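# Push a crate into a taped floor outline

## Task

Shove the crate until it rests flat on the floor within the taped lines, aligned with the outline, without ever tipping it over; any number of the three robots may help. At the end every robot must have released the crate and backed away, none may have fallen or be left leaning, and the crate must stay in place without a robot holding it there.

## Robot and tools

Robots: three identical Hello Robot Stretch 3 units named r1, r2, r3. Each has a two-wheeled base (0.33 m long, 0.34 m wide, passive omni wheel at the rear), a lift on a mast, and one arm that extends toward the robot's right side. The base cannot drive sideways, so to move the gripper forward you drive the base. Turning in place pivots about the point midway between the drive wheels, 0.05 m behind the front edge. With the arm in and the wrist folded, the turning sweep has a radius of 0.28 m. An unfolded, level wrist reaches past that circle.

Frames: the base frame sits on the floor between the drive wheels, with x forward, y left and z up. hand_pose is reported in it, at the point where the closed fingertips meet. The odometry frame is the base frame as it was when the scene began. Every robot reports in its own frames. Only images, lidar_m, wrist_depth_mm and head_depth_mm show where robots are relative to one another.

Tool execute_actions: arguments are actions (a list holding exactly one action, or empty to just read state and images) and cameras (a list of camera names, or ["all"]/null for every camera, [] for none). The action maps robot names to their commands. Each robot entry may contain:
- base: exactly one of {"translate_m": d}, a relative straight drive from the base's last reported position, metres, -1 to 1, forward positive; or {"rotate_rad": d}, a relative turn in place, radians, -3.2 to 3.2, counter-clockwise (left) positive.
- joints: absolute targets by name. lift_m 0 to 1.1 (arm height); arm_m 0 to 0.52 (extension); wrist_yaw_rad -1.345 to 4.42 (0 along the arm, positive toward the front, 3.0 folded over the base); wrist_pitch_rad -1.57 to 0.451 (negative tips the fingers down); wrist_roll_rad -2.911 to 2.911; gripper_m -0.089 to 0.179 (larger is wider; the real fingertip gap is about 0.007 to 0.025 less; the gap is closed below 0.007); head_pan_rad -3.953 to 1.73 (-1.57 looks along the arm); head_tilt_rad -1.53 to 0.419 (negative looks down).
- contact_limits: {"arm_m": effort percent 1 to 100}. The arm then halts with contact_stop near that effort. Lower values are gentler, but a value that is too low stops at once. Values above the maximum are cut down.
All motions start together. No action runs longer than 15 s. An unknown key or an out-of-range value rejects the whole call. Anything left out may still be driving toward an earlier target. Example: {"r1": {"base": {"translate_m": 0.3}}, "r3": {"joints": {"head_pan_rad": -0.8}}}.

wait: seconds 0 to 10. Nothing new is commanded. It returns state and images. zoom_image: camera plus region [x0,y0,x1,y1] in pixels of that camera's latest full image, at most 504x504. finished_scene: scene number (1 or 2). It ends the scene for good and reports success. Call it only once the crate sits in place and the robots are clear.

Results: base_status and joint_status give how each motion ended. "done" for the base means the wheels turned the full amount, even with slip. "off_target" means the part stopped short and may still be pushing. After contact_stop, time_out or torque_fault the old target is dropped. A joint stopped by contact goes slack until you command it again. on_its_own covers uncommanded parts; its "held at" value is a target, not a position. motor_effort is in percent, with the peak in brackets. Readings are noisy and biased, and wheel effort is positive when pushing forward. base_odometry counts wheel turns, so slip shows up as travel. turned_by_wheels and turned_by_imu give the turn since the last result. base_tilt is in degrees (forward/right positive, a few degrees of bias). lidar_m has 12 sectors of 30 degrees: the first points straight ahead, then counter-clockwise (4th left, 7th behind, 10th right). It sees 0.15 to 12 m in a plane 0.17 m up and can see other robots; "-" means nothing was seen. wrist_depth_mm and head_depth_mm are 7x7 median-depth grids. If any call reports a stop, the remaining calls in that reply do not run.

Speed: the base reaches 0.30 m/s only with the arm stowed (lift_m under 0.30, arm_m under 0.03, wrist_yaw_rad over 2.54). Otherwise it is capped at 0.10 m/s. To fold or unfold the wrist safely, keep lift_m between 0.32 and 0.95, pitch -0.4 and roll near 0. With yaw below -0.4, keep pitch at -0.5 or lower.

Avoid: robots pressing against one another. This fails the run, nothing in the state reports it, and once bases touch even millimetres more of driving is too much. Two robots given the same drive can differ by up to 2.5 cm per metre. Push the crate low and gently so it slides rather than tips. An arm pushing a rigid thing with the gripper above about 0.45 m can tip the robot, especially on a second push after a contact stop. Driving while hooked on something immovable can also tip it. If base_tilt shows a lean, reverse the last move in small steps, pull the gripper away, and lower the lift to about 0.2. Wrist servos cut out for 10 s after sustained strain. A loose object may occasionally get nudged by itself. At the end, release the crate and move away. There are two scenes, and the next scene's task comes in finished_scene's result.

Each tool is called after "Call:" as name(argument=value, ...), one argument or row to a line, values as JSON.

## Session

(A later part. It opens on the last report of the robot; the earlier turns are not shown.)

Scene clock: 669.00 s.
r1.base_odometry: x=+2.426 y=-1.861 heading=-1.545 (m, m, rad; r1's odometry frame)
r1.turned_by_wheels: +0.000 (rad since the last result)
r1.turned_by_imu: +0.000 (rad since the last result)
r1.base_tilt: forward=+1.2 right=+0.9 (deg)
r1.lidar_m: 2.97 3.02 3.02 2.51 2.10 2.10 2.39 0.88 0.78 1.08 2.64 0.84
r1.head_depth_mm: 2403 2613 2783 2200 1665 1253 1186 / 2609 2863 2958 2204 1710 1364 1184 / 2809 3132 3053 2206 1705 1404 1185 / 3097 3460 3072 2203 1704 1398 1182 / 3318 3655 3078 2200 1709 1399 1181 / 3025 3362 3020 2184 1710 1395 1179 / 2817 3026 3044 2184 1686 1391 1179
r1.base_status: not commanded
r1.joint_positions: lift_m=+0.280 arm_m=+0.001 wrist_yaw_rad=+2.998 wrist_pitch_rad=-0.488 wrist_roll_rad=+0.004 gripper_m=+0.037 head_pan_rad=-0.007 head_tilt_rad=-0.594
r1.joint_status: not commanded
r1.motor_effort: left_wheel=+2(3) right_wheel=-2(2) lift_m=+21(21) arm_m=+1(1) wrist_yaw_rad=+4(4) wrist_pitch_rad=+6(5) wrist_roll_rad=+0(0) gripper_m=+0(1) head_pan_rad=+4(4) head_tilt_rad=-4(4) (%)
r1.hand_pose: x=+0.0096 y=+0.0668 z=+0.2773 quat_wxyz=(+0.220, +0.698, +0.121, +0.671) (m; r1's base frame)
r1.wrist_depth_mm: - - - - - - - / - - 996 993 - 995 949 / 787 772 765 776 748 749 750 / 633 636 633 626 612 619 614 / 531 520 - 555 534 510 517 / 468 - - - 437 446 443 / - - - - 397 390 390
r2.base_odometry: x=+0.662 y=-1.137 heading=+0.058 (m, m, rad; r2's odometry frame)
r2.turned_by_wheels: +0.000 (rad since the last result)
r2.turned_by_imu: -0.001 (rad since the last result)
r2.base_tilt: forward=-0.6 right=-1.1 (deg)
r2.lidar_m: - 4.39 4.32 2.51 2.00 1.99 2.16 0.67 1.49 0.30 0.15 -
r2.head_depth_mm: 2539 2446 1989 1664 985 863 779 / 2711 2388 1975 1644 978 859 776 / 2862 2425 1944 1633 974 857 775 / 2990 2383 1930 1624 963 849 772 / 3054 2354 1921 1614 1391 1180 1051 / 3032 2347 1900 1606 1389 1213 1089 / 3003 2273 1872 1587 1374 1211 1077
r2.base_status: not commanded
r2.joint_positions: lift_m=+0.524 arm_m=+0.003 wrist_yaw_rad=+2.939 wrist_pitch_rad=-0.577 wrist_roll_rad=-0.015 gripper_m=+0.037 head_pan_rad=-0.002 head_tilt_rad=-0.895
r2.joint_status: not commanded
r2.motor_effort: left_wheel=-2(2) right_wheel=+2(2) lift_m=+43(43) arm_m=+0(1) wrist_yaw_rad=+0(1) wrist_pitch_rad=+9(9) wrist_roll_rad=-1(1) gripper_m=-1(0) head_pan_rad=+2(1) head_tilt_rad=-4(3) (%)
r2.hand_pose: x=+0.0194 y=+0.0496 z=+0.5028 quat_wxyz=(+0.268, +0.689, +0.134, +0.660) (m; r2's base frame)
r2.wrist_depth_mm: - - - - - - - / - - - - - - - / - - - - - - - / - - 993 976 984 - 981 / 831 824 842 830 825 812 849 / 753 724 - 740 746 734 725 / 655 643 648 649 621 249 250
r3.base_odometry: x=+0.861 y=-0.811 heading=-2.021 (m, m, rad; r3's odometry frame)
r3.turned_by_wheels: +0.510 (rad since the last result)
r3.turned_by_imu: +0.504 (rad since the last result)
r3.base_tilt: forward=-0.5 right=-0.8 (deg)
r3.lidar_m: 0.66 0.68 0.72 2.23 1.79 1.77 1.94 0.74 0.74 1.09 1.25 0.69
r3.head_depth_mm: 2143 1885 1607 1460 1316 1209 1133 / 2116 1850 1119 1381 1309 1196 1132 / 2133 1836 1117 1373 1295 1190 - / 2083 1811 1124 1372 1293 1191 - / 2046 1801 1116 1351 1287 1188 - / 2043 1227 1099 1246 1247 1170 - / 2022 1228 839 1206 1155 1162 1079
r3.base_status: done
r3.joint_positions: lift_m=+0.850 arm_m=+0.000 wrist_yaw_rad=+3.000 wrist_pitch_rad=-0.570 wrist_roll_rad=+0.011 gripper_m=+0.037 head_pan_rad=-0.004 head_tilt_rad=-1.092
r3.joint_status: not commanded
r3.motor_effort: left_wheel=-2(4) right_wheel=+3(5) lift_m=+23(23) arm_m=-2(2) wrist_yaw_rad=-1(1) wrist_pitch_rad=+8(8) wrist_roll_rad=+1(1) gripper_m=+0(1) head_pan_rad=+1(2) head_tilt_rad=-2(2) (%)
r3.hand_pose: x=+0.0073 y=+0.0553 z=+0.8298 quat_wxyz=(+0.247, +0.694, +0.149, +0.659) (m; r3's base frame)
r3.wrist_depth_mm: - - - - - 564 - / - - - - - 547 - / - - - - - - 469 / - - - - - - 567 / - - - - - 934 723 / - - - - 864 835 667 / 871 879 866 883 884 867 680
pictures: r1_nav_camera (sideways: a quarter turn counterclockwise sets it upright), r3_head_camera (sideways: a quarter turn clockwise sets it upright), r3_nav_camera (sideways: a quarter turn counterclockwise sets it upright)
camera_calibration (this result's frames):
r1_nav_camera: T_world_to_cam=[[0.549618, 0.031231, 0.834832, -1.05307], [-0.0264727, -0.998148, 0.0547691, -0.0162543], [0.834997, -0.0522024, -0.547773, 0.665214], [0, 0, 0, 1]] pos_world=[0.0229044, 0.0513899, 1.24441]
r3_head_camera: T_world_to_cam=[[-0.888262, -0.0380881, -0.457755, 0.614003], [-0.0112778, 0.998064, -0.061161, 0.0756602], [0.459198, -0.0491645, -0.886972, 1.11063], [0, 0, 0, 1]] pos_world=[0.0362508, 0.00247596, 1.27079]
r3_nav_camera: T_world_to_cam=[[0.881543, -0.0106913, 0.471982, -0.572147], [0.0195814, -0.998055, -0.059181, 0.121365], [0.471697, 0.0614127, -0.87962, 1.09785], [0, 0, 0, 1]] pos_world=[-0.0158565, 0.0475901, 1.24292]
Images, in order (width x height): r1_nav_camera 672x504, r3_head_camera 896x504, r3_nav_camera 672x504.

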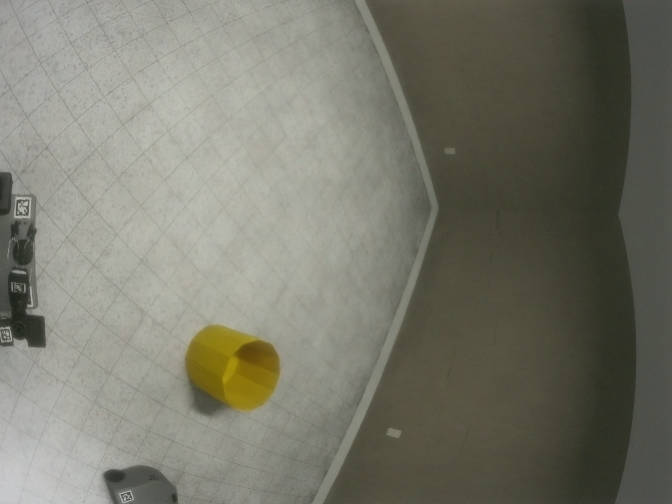

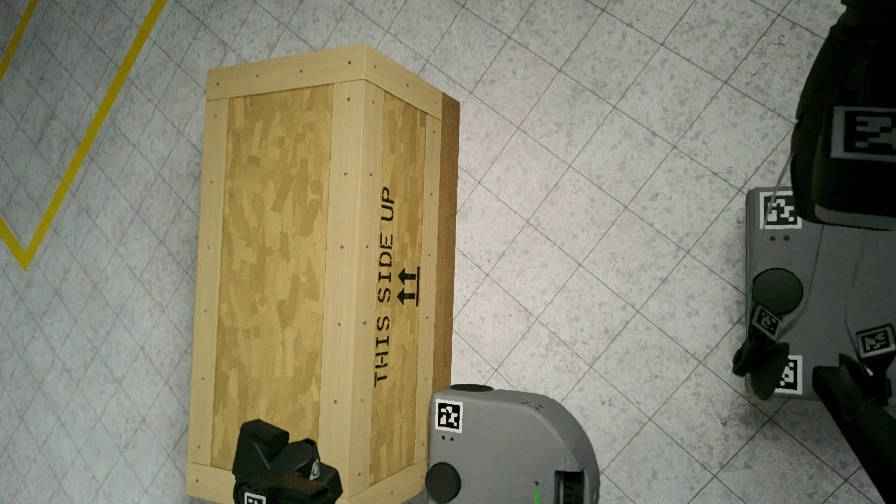

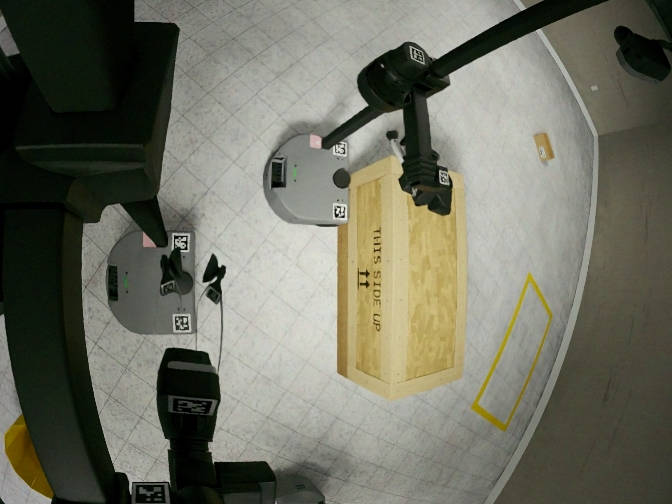

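Call:
execute_actions(
  actions=[
    {"r3":{"base":{"rotate_rad":-0.06}},"r1":{"base":{"rotate_rad":-1.2},"joints":{"lift_m":0.52}}},
  ],
  cameras=[],
)

Call:
execute_actions(
  actions=[
    {"r3":{"base":{"translate_m":0.58}}},
  ],
  cameras=["r3_head_camera","r3_nav_camera","r1_head_camera"],
)

Scene clock: 685.30 s.
r1.base_odometry: x=+2.426 y=-1.861 heading=-2.744 (m, m, rad; r1's odometry frame)
r1.turned_by_wheels: -1.200 (rad since the last result)
r1.turned_by_imu: -1.211 (rad since the last result)
r1.base_tilt: forward=+1.2 right=+0.9 (deg)
r1.lidar_m: 1.09 0.84 0.92 3.08 3.04 2.81 2.14 2.09 2.24 1.02 0.78 1.25
r1.head_depth_mm: 2781 3181 3085 2219 1729 1402 1186 / 2548 1048 1291 2112 1617 1407 1187 / 2520 2673 3035 2184 1503 1394 1191 / 2441 2734 2882 2200 1662 1396 1181 / 2300 2582 2811 2181 1698 1393 1181 / 2213 2496 2729 2194 1705 1399 1181 / 2127 2378 2609 2200 1704 1291 1181
r1.base_status: done
r1.joint_positions: lift_m=+0.520 arm_m=+0.001 wrist_yaw_rad=+2.998 wrist_pitch_rad=-0.489 wrist_roll_rad=+0.004 gripper_m=+0.037 head_pan_rad=-0.007 head_tilt_rad=-0.594
r1.joint_status: all done
r1.motor_effort: left_wheel=+3(12) right_wheel=-3(10) lift_m=+24(25) arm_m=+1(1) wrist_yaw_rad=+3(2) wrist_pitch_rad=+6(6) wrist_roll_rad=+0(0) gripper_m=+1(0) head_pan_rad=+4(4) head_tilt_rad=-4(4) (%)
r1.hand_pose: x=+0.0096 y=+0.0668 z=+0.5170 quat_wxyz=(+0.221, +0.698, +0.121, +0.671) (m; r1's base frame)
r1.wrist_depth_mm: - - - - - - - / - - - - - - 954 / - - - - - 933 740 / 996 - - 973 - 931 850 / 848 854 - 864 827 838 835 / 733 714 - 723 713 717 708 / 644 644 631 656 638 622 630
r2.base_odometry: x=+0.662 y=-1.137 heading=+0.058 (m, m, rad; r2's odometry frame)
r2.turned_by_wheels: +0.000 (rad since the last result)
r2.turned_by_imu: -0.002 (rad since the last result)
r2.base_tilt: forward=-0.6 right=-1.1 (deg)
r2.lidar_m: - 4.38 4.34 2.51 2.01 1.99 2.15 0.67 1.48 0.30 0.15 -
r2.head_depth_mm: 2527 2447 1992 1647 985 861 780 / 2718 2438 1947 1642 976 859 776 / 2891 2415 1957 1638 969 857 773 / 3018 2399 1930 1624 965 849 769 / 3083 2363 1907 1608 1391 1178 1051 / 3063 2307 1897 1599 1388 1214 1082 / 3008 2266 1882 1584 1370 1212 1081
r2.base_status: not commanded
r2.joint_positions: lift_m=+0.524 arm_m=+0.003 wrist_yaw_rad=+2.939 wrist_pitch_rad=-0.577 wrist_roll_rad=-0.015 gripper_m=+0.037 head_pan_rad=-0.002 head_tilt_rad=-0.895
r2.joint_status: not commanded
r2.motor_effort: left_wheel=-2(2) right_wheel=+2(2) lift_m=+43(43) arm_m=-1(1) wrist_yaw_rad=+0(0) wrist_pitch_rad=+9(9) wrist_roll_rad=-1(0) gripper_m=+0(0) head_pan_rad=+1(1) head_tilt_rad=-3(4) (%)
r2.hand_pose: x=+0.0194 y=+0.0496 z=+0.5028 quat_wxyz=(+0.268, +0.689, +0.134, +0.660) (m; r2's base frame)
r2.wrist_depth_mm: - - - - - - - / - - - - - - - / - - - - - - - / - - 968 987 - 956 962 / 848 802 859 831 838 837 826 / 719 742 - 716 736 728 741 / 658 657 646 648 646 250 249
r3.base_odometry: x=+0.861 y=-0.811 heading=-2.081 (m, m, rad; r3's odometry frame)
r3.turned_by_wheels: -0.060 (rad since the last result)
r3.turned_by_imu: -0.060 (rad since the last result)
r3.base_tilt: forward=-0.7 right=-0.8 (deg)
r3.lidar_m: 0.66 0.68 0.72 2.33 1.81 1.77 1.89 0.75 0.74 1.11 1.09 0.69
r3.head_depth_mm: 2178 1852 1614 1464 1319 1201 1128 / 2144 1842 1134 1413 1308 1200 1135 / 2114 1837 1129 1378 1302 1193 - / 2103 1810 1118 1368 1292 1185 - / 2068 1796 1108 1356 1285 1185 - / 2059 1799 1100 1251 1260 1173 - / 2008 1763 1046 1200 1151 1154 1076
r3.base_status: done
r3.joint_positions: lift_m=+0.850 arm_m=+0.000 wrist_yaw_rad=+3.000 wrist_pitch_rad=-0.570 wrist_roll_rad=+0.011 gripper_m=+0.037 head_pan_rad=-0.004 head_tilt_rad=-1.092
r3.joint_status: not commanded
r3.motor_effort: left_wheel=+1(2) right_wheel=-1(0) lift_m=+23(23) arm_m=-2(2) wrist_yaw_rad=+0(0) wrist_pitch_rad=+8(8) wrist_roll_rad=+1(1) gripper_m=+0(1) head_pan_rad=+2(2) head_tilt_rad=-3(2) (%)
r3.hand_pose: x=+0.0073 y=+0.0553 z=+0.8298 quat_wxyz=(+0.247, +0.694, +0.149, +0.659) (m; r3's base frame)
r3.wrist_depth_mm: - - - - - 585 - / - - - - - 551 - / - - - - - - 467 / - - - - - - 785 / - - - - - 895 721 / - - - - 884 870 664 / 886 881 873 907 891 900 675
pictures: none
No camera images: the call's "cameras" was empty. Leave "cameras" out to get every camera's image.

Scene clock: 692.33 s.
r1.base_odometry: x=+2.426 y=-1.861 heading=-2.744 (m, m, rad; r1's odometry frame)
r1.turned_by_wheels: +0.000 (rad since the last result)
r1.turned_by_imu: -0.001 (rad since the last result)
r1.base_tilt: forward=+1.3 right=+0.9 (deg)
r1.lidar_m: 2.68 0.84 0.92 3.08 3.03 2.80 2.14 2.10 2.24 1.02 0.78 1.07
r1.head_depth_mm: 2809 3234 3052 2198 1718 1368 1182 / 2650 3007 3099 2230 1718 1395 1180 / 2515 2855 3069 2202 1716 1402 1181 / 2443 2728 2881 2191 1707 1399 1183 / 2316 2621 2815 2167 1703 1398 1183 / 2240 2500 2721 2181 1699 1394 1182 / 2135 2370 2609 2185 1699 1288 1186
r1.base_status: not commanded
r1.joint_positions: lift_m=+0.520 arm_m=+0.001 wrist_yaw_rad=+2.998 wrist_pitch_rad=-0.489 wrist_roll_rad=+0.004 gripper_m=+0.037 head_pan_rad=-0.007 head_tilt_rad=-0.594
r1.joint_status: not commanded
r1.motor_effort: left_wheel=+3(3) right_wheel=-3(3) lift_m=+25(24) arm_m=+0(1) wrist_yaw_rad=+2(2) wrist_pitch_rad=+6(5) wrist_roll_rad=+0(0) gripper_m=+0(0) head_pan_rad=+4(4) head_tilt_rad=-4(4) (%)
r1.hand_pose: x=+0.0096 y=+0.0668 z=+0.5170 quat_wxyz=(+0.221, +0.698, +0.121, +0.671) (m; r1's base frame)
r1.wrist_depth_mm: - - - - - - - / - - - - - - 944 / - - - - - 958 765 / - - 989 - 995 901 851 / 862 860 - 818 829 821 828 / 727 729 - 730 690 707 705 / 656 644 633 650 635 617 629
r2.base_odometry: x=+0.662 y=-1.137 heading=+0.058 (m, m, rad; r2's odometry frame)
r2.turned_by_wheels: +0.000 (rad since the last result)
r2.turned_by_imu: -0.002 (rad since the last result)
r2.base_tilt: forward=-0.8 right=-1.2 (deg)
r2.lidar_m: - 4.39 4.35 2.51 2.01 1.98 2.16 1.43 0.28 0.28 0.15 -
r2.head_depth_mm: 2527 2448 1972 1650 982 865 781 / 2682 2440 1959 1639 975 858 777 / 2845 2387 1941 1631 972 856 775 / 2989 2390 1935 1609 968 852 774 / 3112 2336 1918 1608 1384 1184 1056 / 3043 2341 1897 1596 1385 1217 1086 / 2995 2247 1876 1594 1374 1213 1081
r2.base_status: not commanded
r2.joint_positions: lift_m=+0.524 arm_m=+0.003 wrist_yaw_rad=+2.939 wrist_pitch_rad=-0.577 wrist_roll_rad=-0.015 gripper_m=+0.037 head_pan_rad=-0.002 head_tilt_rad=-0.895
r2.joint_status: not commanded
r2.motor_effort: left_wheel=-2(2) right_wheel=+2(2) lift_m=+43(43) arm_m=-1(1) wrist_yaw_rad=+0(0) wrist_pitch_rad=+9(9) wrist_roll_rad=+0(0) gripper_m=+0(0) head_pan_rad=+1(1) head_tilt_rad=-3(3) (%)
r2.hand_pose: x=+0.0194 y=+0.0496 z=+0.5028 quat_wxyz=(+0.268, +0.689, +0.134, +0.660) (m; r2's base frame)
r2.wrist_depth_mm: - - - - - - - / - - - - - - - / - - - - - - - / 979 - 955 975 982 980 965 / 809 809 852 830 833 843 842 / 736 739 - 729 757 733 741 / 645 656 641 648 627 247 250
r3.base_odometry: x=+0.578 y=-1.318 heading=-2.081 (m, m, rad; r3's odometry frame)
r3.turned_by_wheels: +0.000 (rad since the last result)
r3.turned_by_imu: +0.001 (rad since the last result)
r3.base_tilt: forward=-0.7 right=-0.8 (deg)
r3.lidar_m: - - 0.15 0.26 2.30 2.25 2.40 1.19 1.08 0.37 0.15 -
r3.head_depth_mm: 2130 1871 1639 1456 1267 1159 1126 / 2133 1828 1615 1457 905 860 1133 / 2110 1816 1611 1440 903 858 - / 2078 1817 1585 1430 898 850 - / 2059 1791 1577 1421 893 833 - / 2048 1774 1585 1405 882 826 - / 2017 1763 1550 1395 882 826 960
r3.base_status: done
r3.joint_positions: lift_m=+0.850 arm_m=+0.000 wrist_yaw_rad=+3.000 wrist_pitch_rad=-0.570 wrist_roll_rad=+0.011 gripper_m=+0.037 head_pan_rad=-0.004 head_tilt_rad=-1.092
r3.joint_status: not commanded
r3.motor_effort: left_wheel=+2(5) right_wheel=-1(2) lift_m=+23(23) arm_m=-2(2) wrist_yaw_rad=+1(1) wrist_pitch_rad=+8(8) wrist_roll_rad=+1(1) gripper_m=+0(0) head_pan_rad=+2(1) head_tilt_rad=-2(3) (%)
r3.hand_pose: x=+0.0073 y=+0.0553 z=+0.8298 quat_wxyz=(+0.247, +0.694, +0.149, +0.659) (m; r3's base frame)
r3.wrist_depth_mm: - - 544 - - - - / - - - - - - - / - - 390 - - - - / - - 403 765 - - - / - - - 723 712 - - / - - - 668 640 627 - / 872 864 767 747 542 552 907
pictures: r1_head_camera (sideways: a quarter turn clockwise sets it upright), r3_head_camera (sideways: a quarter turn clockwise sets it upright), r3_nav_camera (sideways: a quarter turn counterclockwise sets it upright)
camera_calibration (this result's frames):
r1_head_camera: T_world_to_cam=[[-0.572597, -0.0337629, -0.819141, 1.08831], [-0.0351525, 0.999244, -0.0166139, 0.0244038], [0.819083, 0.0192818, -0.573351, 0.700944], [0, 0, 0, 1]] pos_world=[0.0498908, -0.0011563, 1.29377]
r3_head_camera: T_world_to_cam=[[-0.888262, -0.0380881, -0.457755, 0.614003], [-0.0112778, 0.998064, -0.061161, 0.0756602], [0.459198, -0.0491645, -0.886972, 1.11063], [0, 0, 0, 1]] pos_world=[0.0362508, 0.00247596, 1.27079]
r3_nav_camera: T_world_to_cam=[[0.881543, -0.0106913, 0.471982, -0.572147], [0.0195814, -0.998055, -0.059181, 0.121365], [0.471697, 0.0614127, -0.87962, 1.09785], [0, 0, 0, 1]] pos_world=[-0.0158565, 0.0475901, 1.24292]
Images, in order (width x height): r1_head_camera 896x504, r3_head_camera 896x504, r3_nav_camera 672x504.

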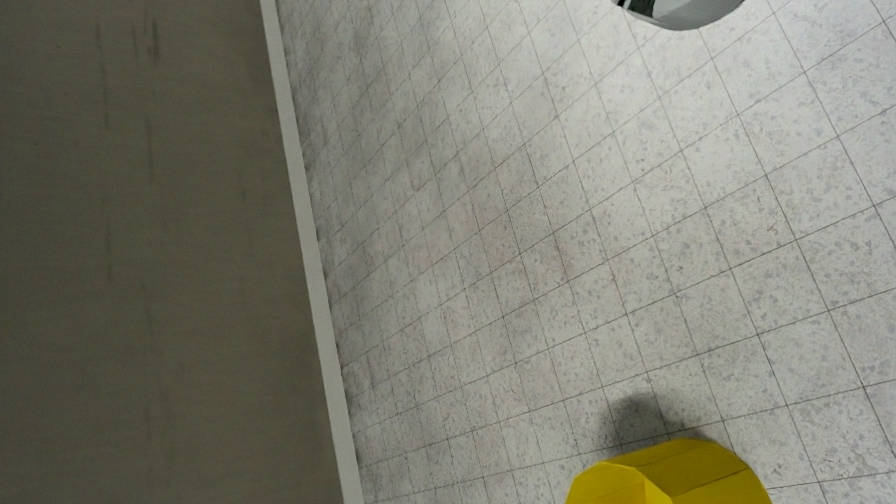

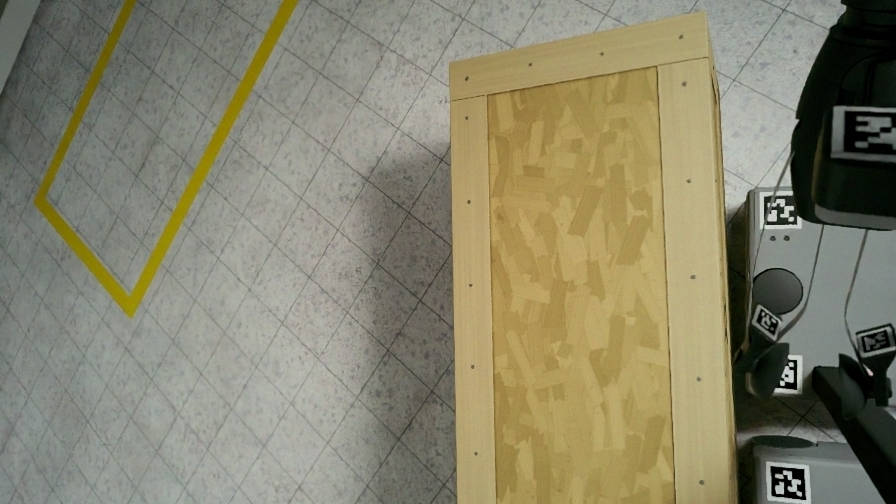

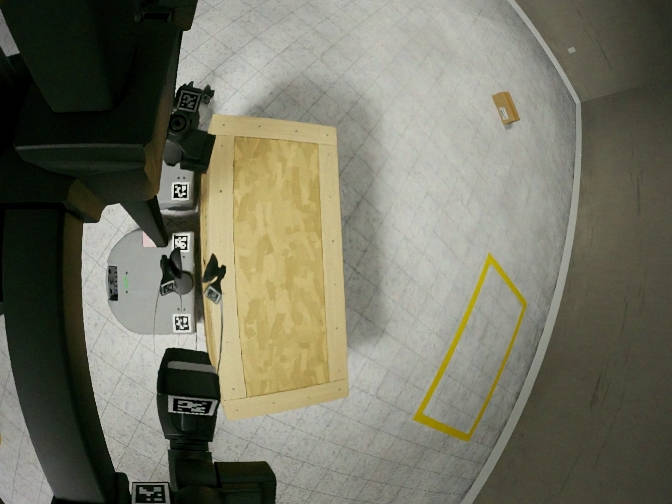

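Call:
execute_actions(
  actions=[
    {"r2":{"base":{"translate_m":0.2}},"r3":{"base":{"translate_m":0.2}}},
  ],
  cameras=["r3_head_camera","r3_nav_camera"],
)

Scene clock: 704.60 s.
r1.base_odometry: x=+2.426 y=-1.861 heading=-2.744 (m, m, rad; r1's odometry frame)
r1.turned_by_wheels: +0.000 (rad since the last result)
r1.turned_by_imu: -0.001 (rad since the last result)
r1.base_tilt: forward=+1.2 right=+0.9 (deg)
r1.lidar_m: 2.69 0.84 0.92 3.07 3.05 2.80 2.14 2.10 2.25 1.00 0.79 1.09
r1.head_depth_mm: 2784 3197 3082 2217 1728 1402 1189 / 2661 3029 3113 2205 1712 1403 1187 / 2532 2855 3054 2188 1708 1405 1181 / 2427 2735 2919 2203 1715 1405 1179 / 2312 2580 2825 2197 1703 1397 1184 / 2226 2472 2747 2185 1709 1392 1177 / 2128 2358 2606 2186 1709 1295 1173
r1.base_status: not commanded
r1.joint_positions: lift_m=+0.520 arm_m=+0.001 wrist_yaw_rad=+2.998 wrist_pitch_rad=-0.489 wrist_roll_rad=+0.004 gripper_m=+0.037 head_pan_rad=-0.007 head_tilt_rad=-0.594
r1.joint_status: not commanded
r1.motor_effort: left_wheel=+3(3) right_wheel=-2(2) lift_m=+24(24) arm_m=+1(1) wrist_yaw_rad=+2(2) wrist_pitch_rad=+5(5) wrist_roll_rad=+0(0) gripper_m=+0(0) head_pan_rad=+4(4) head_tilt_rad=-3(4) (%)
r1.hand_pose: x=+0.0096 y=+0.0668 z=+0.5170 quat_wxyz=(+0.221, +0.698, +0.121, +0.671) (m; r1's base frame)
r1.wrist_depth_mm: - - - - - - - / - - - - - - 953 / - - - - - 973 772 / - - - - 974 919 818 / 877 833 - 855 838 814 835 / 728 725 - 723 695 725 696 / 649 644 633 665 637 620 614
r2.base_odometry: x=+0.862 y=-1.125 heading=+0.059 (m, m, rad; r2's odometry frame)
r2.turned_by_wheels: +0.001 (rad since the last result)
r2.turned_by_imu: -0.439 (rad since the last result)
r2.base_tilt: forward=-0.7 right=-1.2 (deg)
r2.lidar_m: - - 4.30 4.28 2.40 2.02 2.02 2.28 1.49 0.30 0.17 0.15
r2.head_depth_mm: 2394 2450 1984 1657 984 879 971 / 2414 2417 1966 1641 981 861 967 / 2500 2392 1959 1634 976 853 990 / 2596 2355 1919 1616 969 852 783 / 2614 2344 1904 1616 966 846 768 / 2678 2327 1904 1596 1382 1180 1087 / 2686 2308 1871 1588 1379 1205 1081
r2.base_status: translate_m off_target (by the wheels' count: +0.1997 of +0.2000)
r2.joint_positions: lift_m=+0.524 arm_m=+0.003 wrist_yaw_rad=+2.938 wrist_pitch_rad=-0.577 wrist_roll_rad=-0.015 gripper_m=+0.037 head_pan_rad=-0.002 head_tilt_rad=-0.896
r2.joint_status: not commanded
r2.on_its_own: left_wheel is at rest, and its effort (+38) is outside its rest range (-18 to +18); right_wheel is at rest, and its effort (+20) is outside its rest range (-18 to +18)
r2.motor_effort: left_wheel=+38(58) right_wheel=+20(63) lift_m=+43(43) arm_m=-1(0) wrist_yaw_rad=+1(1) wrist_pitch_rad=+9(10) wrist_roll_rad=+0(0) gripper_m=+0(0) head_pan_rad=+1(1) head_tilt_rad=-2(3) (%)
r2.hand_pose: x=+0.0195 y=+0.0495 z=+0.5027 quat_wxyz=(+0.268, +0.689, +0.134, +0.659) (m; r2's base frame)
r2.wrist_depth_mm: - - - - - - - / - - - - - - - / - - - - - - - / 949 - 987 989 984 961 372 / 823 810 845 820 839 331 323 / 731 743 - 731 287 282 282 / 649 649 629 644 243 252 250
r3.base_odometry: x=+0.481 y=-1.492 heading=-2.080 (m, m, rad; r3's odometry frame)
r3.turned_by_wheels: +0.001 (rad since the last result)
r3.turned_by_imu: +0.009 (rad since the last result)
r3.base_tilt: forward=-0.5 right=-0.9 (deg)
r3.lidar_m: - - 0.15 0.20 2.34 2.29 2.46 1.24 1.09 0.21 0.15 -
r3.head_depth_mm: 2155 1860 1632 1457 939 843 1137 / 2108 1839 1616 1447 903 839 1135 / 2117 1835 1611 1439 905 835 - / 2079 1806 1587 1431 898 821 - / 2077 1791 1589 1414 892 823 - / 2031 1769 1570 1408 885 820 - / 2031 1763 1555 1401 878 811 1043
r3.base_status: translate_m off_target (by the wheels' count: +0.1996 of +0.2000)
r3.joint_positions: lift_m=+0.850 arm_m=+0.000 wrist_yaw_rad=+3.001 wrist_pitch_rad=-0.570 wrist_roll_rad=+0.011 gripper_m=+0.037 head_pan_rad=-0.004 head_tilt_rad=-1.092
r3.joint_status: not commanded
r3.on_its_own: left_wheel is at rest, and its effort (+40) is outside its rest range (-18 to +18); right_wheel is at rest, and its effort (+28) is outside its rest range (-18 to +18)
r3.motor_effort: left_wheel=+40(64) right_wheel=+28(75) lift_m=+18(23) arm_m=-1(2) wrist_yaw_rad=+0(3) wrist_pitch_rad=+8(9) wrist_roll_rad=+1(1) gripper_m=-1(1) head_pan_rad=+1(3) head_tilt_rad=-2(3) (%)
r3.hand_pose: x=+0.0073 y=+0.0553 z=+0.8301 quat_wxyz=(+0.247, +0.694, +0.149, +0.659) (m; r3's base frame)
r3.wrist_depth_mm: - - 554 - - - - / - - 593 - - - - / - - 521 - - - - / - - 412 - - - - / - - - 725 707 - - / - - - 638 635 634 - / 875 892 845 626 544 553 912
pictures: r3_head_camera (sideways: a quarter turn clockwise sets it upright), r3_nav_camera (sideways: a quarter turn counterclockwise sets it upright)
camera_calibration (this result's frames):
r3_head_camera: T_world_to_cam=[[-0.888622, -0.0383371, -0.457036, 0.613069], [-0.0116086, 0.998061, -0.0611487, 0.0756462], [0.458494, -0.0490325, -0.887344, 1.11111], [0, 0, 0, 1]] pos_world=[0.0362249, 0.00248455, 1.27076]
r3_nav_camera: T_world_to_cam=[[0.881928, -0.0104442, 0.471268, -0.571219], [0.0198148, -0.998049, -0.0591999, 0.121388], [0.470967, 0.0615481, -0.880001, 1.09835], [0, 0, 0, 1]] pos_world=[-0.0159176, 0.0475841, 1.24293]
Images, in order (width x height): r3_head_camera 896x504, r3_nav_camera 672x504.

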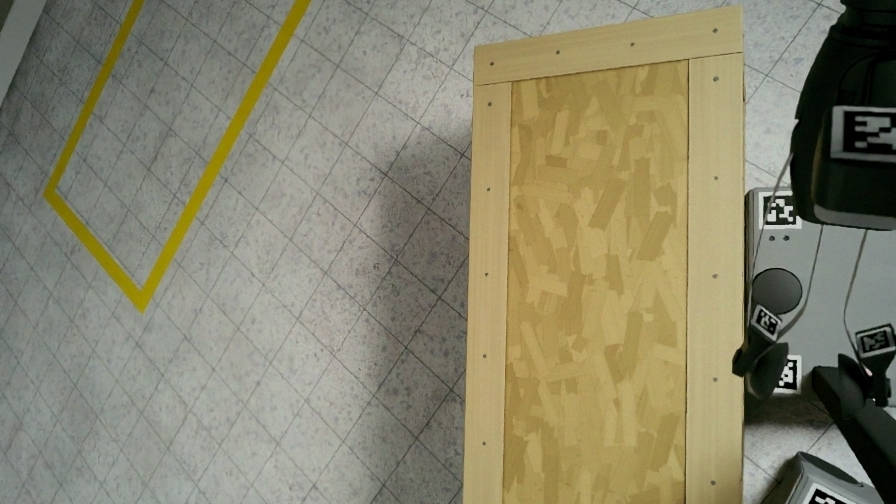

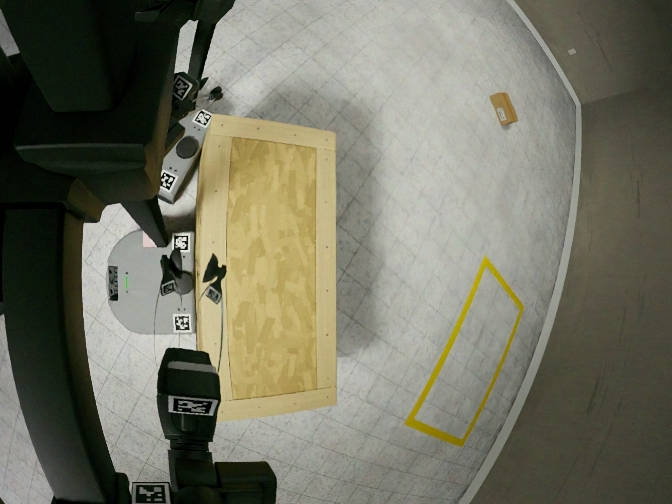

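Call:
execute_actions(
  actions=[
    {"r2":{"base":{"translate_m":-0.25}},"r3":{"base":{"translate_m":-0.2}}},
  ],
  cameras=[],
)

Call:
execute_actions(
  actions=[
    {"r3":{"base":{"rotate_rad":0.1}}},
  ],
  cameras=[],
)

Call:
execute_actions(
  actions=[
    {"r3":{"base":{"translate_m":-0.68}}},
  ],
  cameras=[],
)

Call:
execute_actions(
  actions=[
    {"r2":{"base":{"rotate_rad":0.99}},"r3":{"base":{"rotate_rad":-0.1}}},
  ],
  cameras=["r2_nav_camera","r3_head_camera"],
)

Scene clock: 777.10 s.
r1.base_odometry: x=+2.426 y=-1.861 heading=-2.744 (m, m, rad; r1's odometry frame)
r1.turned_by_wheels: +0.000 (rad since the last result)
r1.turned_by_imu: -0.001 (rad since the last result)
r1.base_tilt: forward=+1.2 right=+0.9 (deg)
r1.lidar_m: 2.69 0.84 0.92 3.06 3.05 2.81 2.14 2.10 2.24 1.00 0.79 1.05
r1.head_depth_mm: 2811 3148 3091 2198 1512 1300 1186 / 2683 3000 3055 2203 1719 1387 1188 / 2521 2861 3085 2200 1721 1388 1190 / 2413 2706 2924 2195 1715 1403 1184 / 2327 2561 2824 2188 1720 1396 1180 / 2222 2492 2727 2174 1703 1393 1181 / 2142 2350 2599 2186 1700 1289 1178
r1.base_status: not commanded
r1.joint_positions: lift_m=+0.520 arm_m=+0.001 wrist_yaw_rad=+2.998 wrist_pitch_rad=-0.489 wrist_roll_rad=+0.004 gripper_m=+0.037 head_pan_rad=-0.007 head_tilt_rad=-0.594
r1.joint_status: not commanded
r1.motor_effort: left_wheel=+3(3) right_wheel=-2(3) lift_m=+24(25) arm_m=+1(1) wrist_yaw_rad=+1(3) wrist_pitch_rad=+6(5) wrist_roll_rad=+0(0) gripper_m=+0(1) head_pan_rad=+4(4) head_tilt_rad=-3(3) (%)
r1.hand_pose: x=+0.0096 y=+0.0668 z=+0.5170 quat_wxyz=(+0.221, +0.698, +0.121, +0.671) (m; r1's base frame)
r1.wrist_depth_mm: - - - - - - - / - - - - - - 942 / - - - - - 941 745 / - 964 973 - 990 917 859 / 860 866 - 849 846 803 821 / 738 717 - 706 717 713 721 / 647 627 631 648 628 626 624
r2.base_odometry: x=+0.612 y=-1.140 heading=+0.059 (m, m, rad; r2's odometry frame)
r2.turned_by_wheels: +0.000 (rad since the last result)
r2.turned_by_imu: -0.003 (rad since the last result)
r2.base_tilt: forward=-0.6 right=-1.1 (deg)
r2.lidar_m: 0.30 0.53 4.37 3.89 2.11 1.77 1.77 2.00 1.40 1.42 0.40 0.38
r2.head_depth_mm: 2618 2442 1985 1145 1067 1242 980 / 2638 2419 1956 1133 1020 1239 1090 / 2703 2378 1928 1133 973 1195 1098 / 2729 2375 1933 1122 968 1130 1095 / 2754 2367 1912 1600 978 1165 1089 / 2795 2345 1908 1601 1363 1221 1086 / 2866 2307 1880 1589 1376 1215 1082
r2.base_status: done
r2.joint_positions: lift_m=+0.524 arm_m=+0.003 wrist_yaw_rad=+2.938 wrist_pitch_rad=-0.577 wrist_roll_rad=-0.015 gripper_m=+0.037 head_pan_rad=-0.002 head_tilt_rad=-0.896
r2.joint_status: not commanded
r2.motor_effort: left_wheel=+1(35) right_wheel=-1(18) lift_m=+43(43) arm_m=-1(0) wrist_yaw_rad=+1(0) wrist_pitch_rad=+9(9) wrist_roll_rad=+0(1) gripper_m=+0(0) head_pan_rad=+1(1) head_tilt_rad=-3(4) (%)
r2.hand_pose: x=+0.0195 y=+0.0495 z=+0.5027 quat_wxyz=(+0.268, +0.689, +0.134, +0.659) (m; r2's base frame)
r2.wrist_depth_mm: - - - - - - - / - - - - - - - / - - - - - - - / 999 - 984 983 988 974 960 / 846 816 853 843 820 856 839 / 730 736 - 713 736 764 622 / 641 657 650 645 640 641 351
r3.base_odometry: x=+0.579 y=-1.317 heading=-2.080 (m, m, rad; r3's odometry frame)
r3.turned_by_wheels: +0.000 (rad since the last result)
r3.turned_by_imu: -0.001 (rad since the last result)
r3.base_tilt: forward=-0.6 right=-0.8 (deg)
r3.lidar_m: 0.25 0.26 0.36 0.52 2.17 2.13 2.27 1.07 4.00 1.05 0.36 0.26
r3.head_depth_mm: 2154 1857 1631 1443 1277 1203 1130 / 2120 1841 1616 1005 934 1193 1135 / 2116 1826 1599 997 926 1191 - / 2080 1819 1595 989 919 1191 - / 2049 1780 1576 986 912 1190 - / 2030 1779 1571 974 916 1176 - / 2029 1769 1561 965 914 1161 1084
r3.base_status: done
r3.joint_positions: lift_m=+0.850 arm_m=+0.000 wrist_yaw_rad=+3.001 wrist_pitch_rad=-0.570 wrist_roll_rad=+0.011 gripper_m=+0.037 head_pan_rad=-0.004 head_tilt_rad=-1.092
r3.joint_status: not commanded
r3.motor_effort: left_wheel=+0(36) right_wheel=+1(27) lift_m=+19(18) arm_m=-1(2) wrist_yaw_rad=+0(0) wrist_pitch_rad=+8(8) wrist_roll_rad=+1(1) gripper_m=+0(0) head_pan_rad=+2(2) head_tilt_rad=-2(2) (%)
r3.hand_pose: x=+0.0073 y=+0.0553 z=+0.8301 quat_wxyz=(+0.247, +0.694, +0.149, +0.659) (m; r3's base frame)
r3.wrist_depth_mm: - - 618 - - - - / - - - - - - - / - - 581 - - - - / - - - - - - - / - - - - 709 712 - / - - - - 627 618 633 / 878 888 864 898 742 545 547
pictures: none
No camera images: the call's "cameras" was empty. Leave "cameras" out to get every camera's image.

Scene clock: 778.10 s.
r1.base_odometry: x=+2.426 y=-1.861 heading=-2.744 (m, m, rad; r1's odometry frame)
r1.turned_by_wheels: +0.000 (rad since the last result)
r1.turned_by_imu: +0.000 (rad since the last result)
r1.base_tilt: forward=+1.3 right=+0.9 (deg)
r1.lidar_m: 2.68 0.84 0.92 3.08 3.04 2.81 2.14 2.10 2.24 1.00 0.79 1.04
r1.head_depth_mm: 2784 3155 3104 2214 1721 1301 1185 / 2673 3021 3119 2191 1706 1372 1191 / 2513 2858 3082 2197 1702 1401 1186 / 2413 2699 2904 2196 1701 1406 1186 / 2340 2567 2816 2205 1700 1397 1174 / 2228 2460 2688 2173 1710 1393 1176 / 2143 2365 2595 2190 1708 1294 1184
r1.base_status: not commanded
r1.joint_positions: lift_m=+0.520 arm_m=+0.001 wrist_yaw_rad=+2.998 wrist_pitch_rad=-0.489 wrist_roll_rad=+0.004 gripper_m=+0.037 head_pan_rad=-0.007 head_tilt_rad=-0.594
r1.joint_status: not commanded
r1.motor_effort: left_wheel=+3(4) right_wheel=-2(3) lift_m=+24(25) arm_m=+1(1) wrist_yaw_rad=+2(4) wrist_pitch_rad=+6(6) wrist_roll_rad=+0(0) gripper_m=+0(1) head_pan_rad=+4(4) head_tilt_rad=-4(4) (%)
r1.hand_pose: x=+0.0096 y=+0.0668 z=+0.5170 quat_wxyz=(+0.221, +0.698, +0.121, +0.671) (m; r1's base frame)
r1.wrist_depth_mm: - - - - - - - / - - - - - - 980 / - - - - - 906 747 / - - - - 996 914 865 / 865 839 - 848 833 839 812 / 732 732 - 710 690 717 705 / 634 640 644 642 636 640 633
r2.base_odometry: x=+0.612 y=-1.140 heading=+0.059 (m, m, rad; r2's odometry frame)
r2.turned_by_wheels: +0.000 (rad since the last result)
r2.turned_by_imu: +0.000 (rad since the last result)
r2.base_tilt: forward=-0.8 right=-1.0 (deg)
r2.lidar_m: 0.30 0.53 4.36 3.89 2.12 1.78 1.77 1.99 1.40 1.41 0.40 0.38
r2.head_depth_mm: 2611 2450 1967 1146 1060 1244 984 / 2666 2413 1949 1138 1016 1234 1089 / 2715 2403 1943 1126 974 1190 1100 / 2729 2349 1934 1122 969 1129 1098 / 2799 2350 1906 1606 975 1166 1095 / 2781 2329 1903 1598 1357 1213 1085 / 2879 2294 1892 1597 1368 1206 1080
r2.base_status: not commanded
r2.joint_positions: lift_m=+0.524 arm_m=+0.003 wrist_yaw_rad=+2.938 wrist_pitch_rad=-0.577 wrist_roll_rad=-0.015 gripper_m=+0.037 head_pan_rad=-0.002 head_tilt_rad=-0.896
r2.joint_status: not commanded
r2.motor_effort: left_wheel=+2(1) right_wheel=-1(2) lift_m=+43(43) arm_m=-1(1) wrist_yaw_rad=+1(1) wrist_pitch_rad=+9(9) wrist_roll_rad=+0(1) gripper_m=+0(0) head_pan_rad=+2(2) head_tilt_rad=-3(3) (%)
r2.hand_pose: x=+0.0195 y=+0.0495 z=+0.5027 quat_wxyz=(+0.268, +0.689, +0.134, +0.659) (m; r2's base frame)
r2.wrist_depth_mm: - - - - - - - / - - - - - - - / - - - - - - - / 971 - 954 981 995 978 989 / 818 823 855 828 831 836 840 / 741 751 - 708 749 736 602 / 647 649 646 651 640 656 349
r3.base_odometry: x=+0.579 y=-1.317 heading=-1.980 (m, m, rad; r3's odometry frame)
r3.turned_by_wheels: +0.100 (rad since the last result)
r3.turned_by_imu: +0.099 (rad since the last result)
r3.base_tilt: forward=-0.7 right=-0.8 (deg)
r3.lidar_m: 0.25 0.27 0.40 0.52 2.14 2.13 2.38 1.07 1.20 1.05 0.33 0.26
r3.head_depth_mm: 2160 1849 1635 1024 937 1201 1139 / 2120 1833 1635 1003 921 1185 1137 / 2101 1828 1609 997 928 1186 - / 2083 1806 1591 991 919 1184 - / 2055 1800 1589 982 927 1185 - / 2045 1769 1570 977 920 1173 - / 2014 1770 1569 969 934 1158 1080
r3.base_status: done
r3.joint_positions: lift_m=+0.850 arm_m=+0.000 wrist_yaw_rad=+3.001 wrist_pitch_rad=-0.570 wrist_roll_rad=+0.011 gripper_m=+0.037 head_pan_rad=-0.004 head_tilt_rad=-1.092
r3.joint_status: not commanded
r3.motor_effort: left_wheel=-2(4) right_wheel=+3(5) lift_m=+18(18) arm_m=-2(1) wrist_yaw_rad=+0(1) wrist_pitch_rad=+8(8) wrist_roll_rad=+1(1) gripper_m=+0(0) head_pan_rad=+1(1) head_tilt_rad=-2(3) (%)
r3.hand_pose: x=+0.0073 y=+0.0553 z=+0.8301 quat_wxyz=(+0.247, +0.694, +0.149, +0.659) (m; r3's base frame)
r3.wrist_depth_mm: - - 616 - - - - / - - 647 - - - - / - - 491 - - - - / - - - - - - - / - - - - 729 704 - / - - - - 632 614 609 / 872 884 873 899 797 550 554
pictures: none
No camera images: the call's "cameras" was empty. Leave "cameras" out to get every camera's image.

Scene clock: 786.30 s.
r1.base_odometry: x=+2.426 y=-1.861 heading=-2.744 (m, m, rad; r1's odometry frame)
r1.turned_by_wheels: +0.000 (rad since the last result)
r1.turned_by_imu: -0.001 (rad since the last result)
r1.base_tilt: forward=+1.2 right=+0.9 (deg)
r1.lidar_m: 1.11 0.84 0.92 3.08 3.05 2.81 2.14 2.10 2.24 1.00 0.79 1.36
r1.head_depth_mm: 2785 3143 3071 2218 1725 1406 1193 / 2669 3009 3073 2185 1721 1396 1184 / 2521 2865 3098 2206 1682 1401 1185 / 1101 1096 2614 2108 1541 1394 1185 / 2312 2425 2813 2184 1558 1393 1176 / 2201 2488 2729 2180 1690 1395 1179 / 2142 2357 2621 2178 1693 1298 1181
r1.base_status: not commanded
r1.joint_positions: lift_m=+0.520 arm_m=+0.001 wrist_yaw_rad=+2.998 wrist_pitch_rad=-0.489 wrist_roll_rad=+0.004 gripper_m=+0.037 head_pan_rad=-0.007 head_tilt_rad=-0.594
r1.joint_status: not commanded
r1.motor_effort: left_wheel=+3(3) right_wheel=-3(3) lift_m=+25(24) arm_m=+1(0) wrist_yaw_rad=+4(2) wrist_pitch_rad=+5(5) wrist_roll_rad=+0(0) gripper_m=-1(0) head_pan_rad=+4(4) head_tilt_rad=-3(3) (%)
r1.hand_pose: x=+0.0096 y=+0.0668 z=+0.5170 quat_wxyz=(+0.221, +0.698, +0.121, +0.671) (m; r1's base frame)
r1.wrist_depth_mm: - - - - - - - / - - - - - - 970 / - - - - - 908 768 / 985 970 - 969 - 900 858 / 843 844 - 858 845 814 831 / 730 741 - 731 707 730 714 / 662 639 629 656 625 625 640
r2.base_odometry: x=+0.612 y=-1.140 heading=+0.059 (m, m, rad; r2's odometry frame)
r2.turned_by_wheels: +0.000 (rad since the last result)
r2.turned_by_imu: -0.002 (rad since the last result)
r2.base_tilt: forward=-0.8 right=-1.3 (deg)
r2.lidar_m: 0.30 0.53 4.35 3.89 2.12 1.77 1.77 1.99 0.84 1.41 0.79 0.38
r2.head_depth_mm: 2647 2451 1976 1143 1063 1249 1112 / 2676 2422 1961 1137 1014 1240 1104 / 2745 2401 1923 1132 977 1188 1103 / 2752 2372 1927 1116 966 1135 1095 / 2784 2373 1908 1614 980 1160 1086 / 2795 2341 1914 1588 1356 1217 1089 / 2862 2308 1881 1584 1371 1211 1082
r2.base_status: not commanded
r2.joint_positions: lift_m=+0.524 arm_m=+0.003 wrist_yaw_rad=+2.938 wrist_pitch_rad=-0.577 wrist_roll_rad=-0.015 gripper_m=+0.037 head_pan_rad=-0.002 head_tilt_rad=-0.896
r2.joint_status: not commanded
r2.motor_effort: left_wheel=+2(1) right_wheel=-2(1) lift_m=+43(43) arm_m=+0(1) wrist_yaw_rad=+1(1) wrist_pitch_rad=+10(9) wrist_roll_rad=+0(1) gripper_m=+0(0) head_pan_rad=+1(1) head_tilt_rad=-3(3) (%)
r2.hand_pose: x=+0.0195 y=+0.0495 z=+0.5027 quat_wxyz=(+0.268, +0.689, +0.134, +0.659) (m; r2's base frame)
r2.wrist_depth_mm: - - - - - - - / - - - - - - - / - - - - - - - / 988 - 959 979 964 980 979 / 847 814 868 852 841 840 833 / 740 723 - 733 759 715 608 / 644 649 648 649 628 646 353
r3.base_odometry: x=+0.849 y=-0.694 heading=-1.980 (m, m, rad; r3's odometry frame)
r3.turned_by_wheels: +0.000 (rad since the last result)
r3.turned_by_imu: -0.003 (rad since the last result)
r3.base_tilt: forward=-0.7 right=-0.8 (deg)
r3.lidar_m: 0.93 0.85 0.97 1.97 1.63 1.61 1.81 0.56 0.53 3.85 1.11 0.95
r3.head_depth_mm: 2147 1865 1639 1464 1320 1207 1132 / 2103 1278 1412 1447 1311 1194 1129 / 2126 1263 1384 1436 1304 1184 - / 2079 1245 1415 1429 1286 1184 - / 2061 1231 1427 1426 1285 1187 - / 2037 1238 1449 1408 1273 1175 - / 2002 1238 1506 1364 1270 1159 1081
r3.base_status: done
r3.joint_positions: lift_m=+0.850 arm_m=+0.000 wrist_yaw_rad=+3.001 wrist_pitch_rad=-0.570 wrist_roll_rad=+0.011 gripper_m=+0.037 head_pan_rad=-0.004 head_tilt_rad=-1.092
r3.joint_status: not commanded
r3.motor_effort: left_wheel=-2(6) right_wheel=+3(3) lift_m=+18(18) arm_m=-2(2) wrist_yaw_rad=+0(1) wrist_pitch_rad=+8(8) wrist_roll_rad=+1(1) gripper_m=+1(0) head_pan_rad=+2(2) head_tilt_rad=-3(2) (%)
r3.hand_pose: x=+0.0073 y=+0.0553 z=+0.8301 quat_wxyz=(+0.247, +0.694, +0.149, +0.659) (m; r3's base frame)
r3.wrist_depth_mm: - - - - - 744 - / - - - - - - 602 / - - - - - - - / - - - - - - - / - - - - - - 969 / - - - - - - 970 / 887 878 876 897 901 909 908
pictures: none
No camera images: the call's "cameras" was empty. Leave "cameras" out to get every camera's image.

Scene clock: 788.87 s.
r1.base_odometry: x=+2.426 y=-1.861 heading=-2.744 (m, m, rad; r1's odometry frame)
r1.turned_by_wheels: +0.000 (rad since the last result)
r1.turned_by_imu: +0.000 (rad since the last result)
r1.base_tilt: forward=+1.2 right=+0.9 (deg)
r1.lidar_m: 1.11 0.84 0.92 3.08 3.03 2.81 2.14 2.10 2.25 1.00 0.79 1.36
r1.head_depth_mm: 2799 3167 3086 2197 1683 1399 1182 / 2670 3009 3072 2200 1705 1400 1187 / 2521 2851 3040 2201 1662 1401 1189 / 1122 1098 1400 2101 1560 1392 1189 / 2327 2419 2800 2192 1575 1385 1178 / 2229 2453 2732 2181 1709 1391 1180 / 2134 2379 2613 2188 1698 1295 1178
r1.base_status: not commanded
r1.joint_positions: lift_m=+0.520 arm_m=+0.001 wrist_yaw_rad=+2.998 wrist_pitch_rad=-0.489 wrist_roll_rad=+0.004 gripper_m=+0.037 head_pan_rad=-0.007 head_tilt_rad=-0.594
r1.joint_status: not commanded
r1.motor_effort: left_wheel=+3(3) right_wheel=-2(3) lift_m=+24(25) arm_m=+1(1) wrist_yaw_rad=+3(2) wrist_pitch_rad=+5(5) wrist_roll_rad=+0(0) gripper_m=+0(1) head_pan_rad=+4(4) head_tilt_rad=-4(4) (%)
r1.hand_pose: x=+0.0096 y=+0.0668 z=+0.5170 quat_wxyz=(+0.221, +0.698, +0.121, +0.671) (m; r1's base frame)
r1.wrist_depth_mm: - - - - - - - / - - - - - - 959 / - - - - - 939 757 / - - - - 1000 932 855 / 873 870 - 823 840 833 861 / 731 714 - 723 699 726 703 / 653 641 639 647 626 626 633
r2.base_odometry: x=+0.612 y=-1.140 heading=+1.049 (m, m, rad; r2's odometry frame)
r2.turned_by_wheels: +0.990 (rad since the last result)
r2.turned_by_imu: +0.985 (rad since the last result)
r2.base_tilt: forward=-0.7 right=-1.0 (deg)
r2.lidar_m: 4.38 4.34 2.21 1.78 1.77 1.95 0.83 1.40 0.92 0.40 0.30 0.37
r2.head_depth_mm: 3287 2419 1988 1654 1123 862 857 / 3153 2413 1968 1643 1404 1083 1057 / 3142 2407 1940 1630 1409 1234 1103 / 3095 2377 1938 1619 1404 1228 1094 / 3089 2351 1906 1604 1391 1227 1089 / 3048 2320 1882 1598 1387 1216 1091 / 3001 2280 1897 1598 1372 1210 1080
r2.base_status: done
r2.joint_positions: lift_m=+0.524 arm_m=+0.003 wrist_yaw_rad=+2.938 wrist_pitch_rad=-0.577 wrist_roll_rad=-0.015 gripper_m=+0.037 head_pan_rad=-0.002 head_tilt_rad=-0.896
r2.joint_status: not commanded
r2.motor_effort: left_wheel=-1(5) right_wheel=+2(8) lift_m=+43(43) arm_m=-1(1) wrist_yaw_rad=+1(1) wrist_pitch_rad=+9(9) wrist_roll_rad=+0(0) gripper_m=+0(0) head_pan_rad=+2(1) head_tilt_rad=-3(3) (%)
r2.hand_pose: x=+0.0195 y=+0.0495 z=+0.5027 quat_wxyz=(+0.268, +0.689, +0.134, +0.659) (m; r2's base frame)
r2.wrist_depth_mm: - - - - - - - / - - - - - - - / - - - - - - - / 983 - 975 987 992 976 971 / 840 817 863 843 849 841 813 / 747 730 - 739 731 741 725 / 649 662 646 642 642 657 648
r3.base_odometry: x=+0.849 y=-0.694 heading=-2.080 (m, m, rad; r3's odometry frame)
r3.turned_by_wheels: -0.100 (rad since the last result)
r3.turned_by_imu: -0.099 (rad since the last result)
r3.base_tilt: forward=-0.6 right=-0.8 (deg)
r3.lidar_m: 0.93 0.85 0.83 2.11 1.64 1.62 1.73 2.52 0.53 3.81 1.11 0.96
r3.head_depth_mm: 2148 1855 1626 1468 1322 1206 1136 / 2129 1807 1597 1453 1309 1186 1134 / 2099 1260 1412 1434 1296 1181 - / 2087 1254 1416 1432 1299 1195 - / 2064 1243 1417 1413 1286 1189 - / 2028 1234 1418 1407 1277 1168 - / 2020 1213 1408 1362 1256 1161 1074
r3.base_status: done
r3.joint_positions: lift_m=+0.850 arm_m=+0.000 wrist_yaw_rad=+3.001 wrist_pitch_rad=-0.570 wrist_roll_rad=+0.011 gripper_m=+0.037 head_pan_rad=-0.004 head_tilt_rad=-1.092
r3.joint_status: not commanded
r3.motor_effort: left_wheel=+2(3) right_wheel=-1(2) lift_m=+18(18) arm_m=-2(2) wrist_yaw_rad=+0(1) wrist_pitch_rad=+8(8) wrist_roll_rad=+1(1) gripper_m=+1(1) head_pan_rad=+3(3) head_tilt_rad=-2(2) (%)
r3.hand_pose: x=+0.0073 y=+0.0553 z=+0.8301 quat_wxyz=(+0.247, +0.694, +0.149, +0.659) (m; r3's base frame)
r3.wrist_depth_mm: - - - - - 631 - / - - - - - 878 653 / - - - - - - - / - - - - - - 898 / - - - - - - 922 / - - - - - - 925 / 873 886 866 904 902 919 910
pictures: r2_nav_camera (sideways: a quarter turn counterclockwise sets it upright), r3_head_camera (sideways: a quarter turn clockwise sets it upright)
camera_calibration (this result's frames):
r2_nav_camera: T_world_to_cam=[[0.780545, 0.0421976, 0.623674, -0.775444], [0.0434534, -0.998968, 0.0132068, 0.0410053], [0.623588, 0.0167922, -0.781573, 0.970294], [0, 0, 0, 1]] pos_world=[-0.00157612, 0.0573915, 1.24144]
r3_head_camera: T_world_to_cam=[[-0.888622, -0.0383371, -0.457036, 0.613069], [-0.0116086, 0.998061, -0.0611487, 0.0756462], [0.458494, -0.0490325, -0.887344, 1.11111], [0, 0, 0, 1]] pos_world=[0.0362249, 0.00248455, 1.27076]
Images, in order (width x height): r2_nav_camera 672x504, r3_head_camera 896x504.

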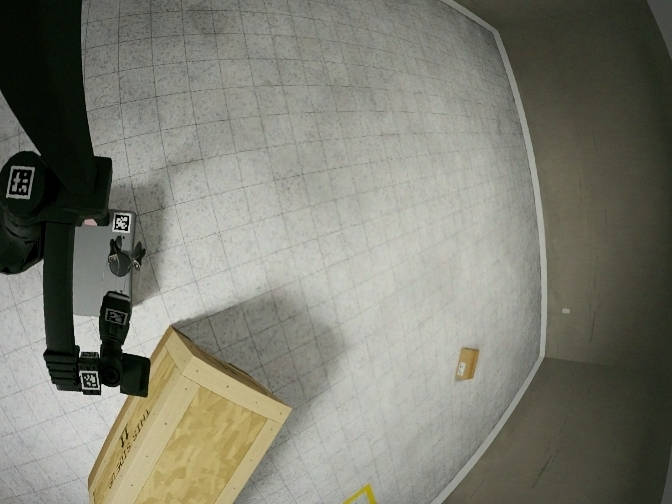

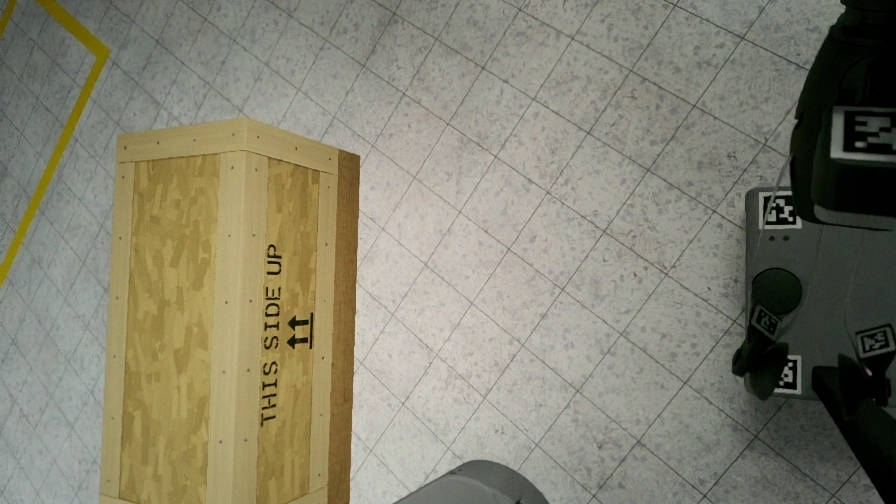

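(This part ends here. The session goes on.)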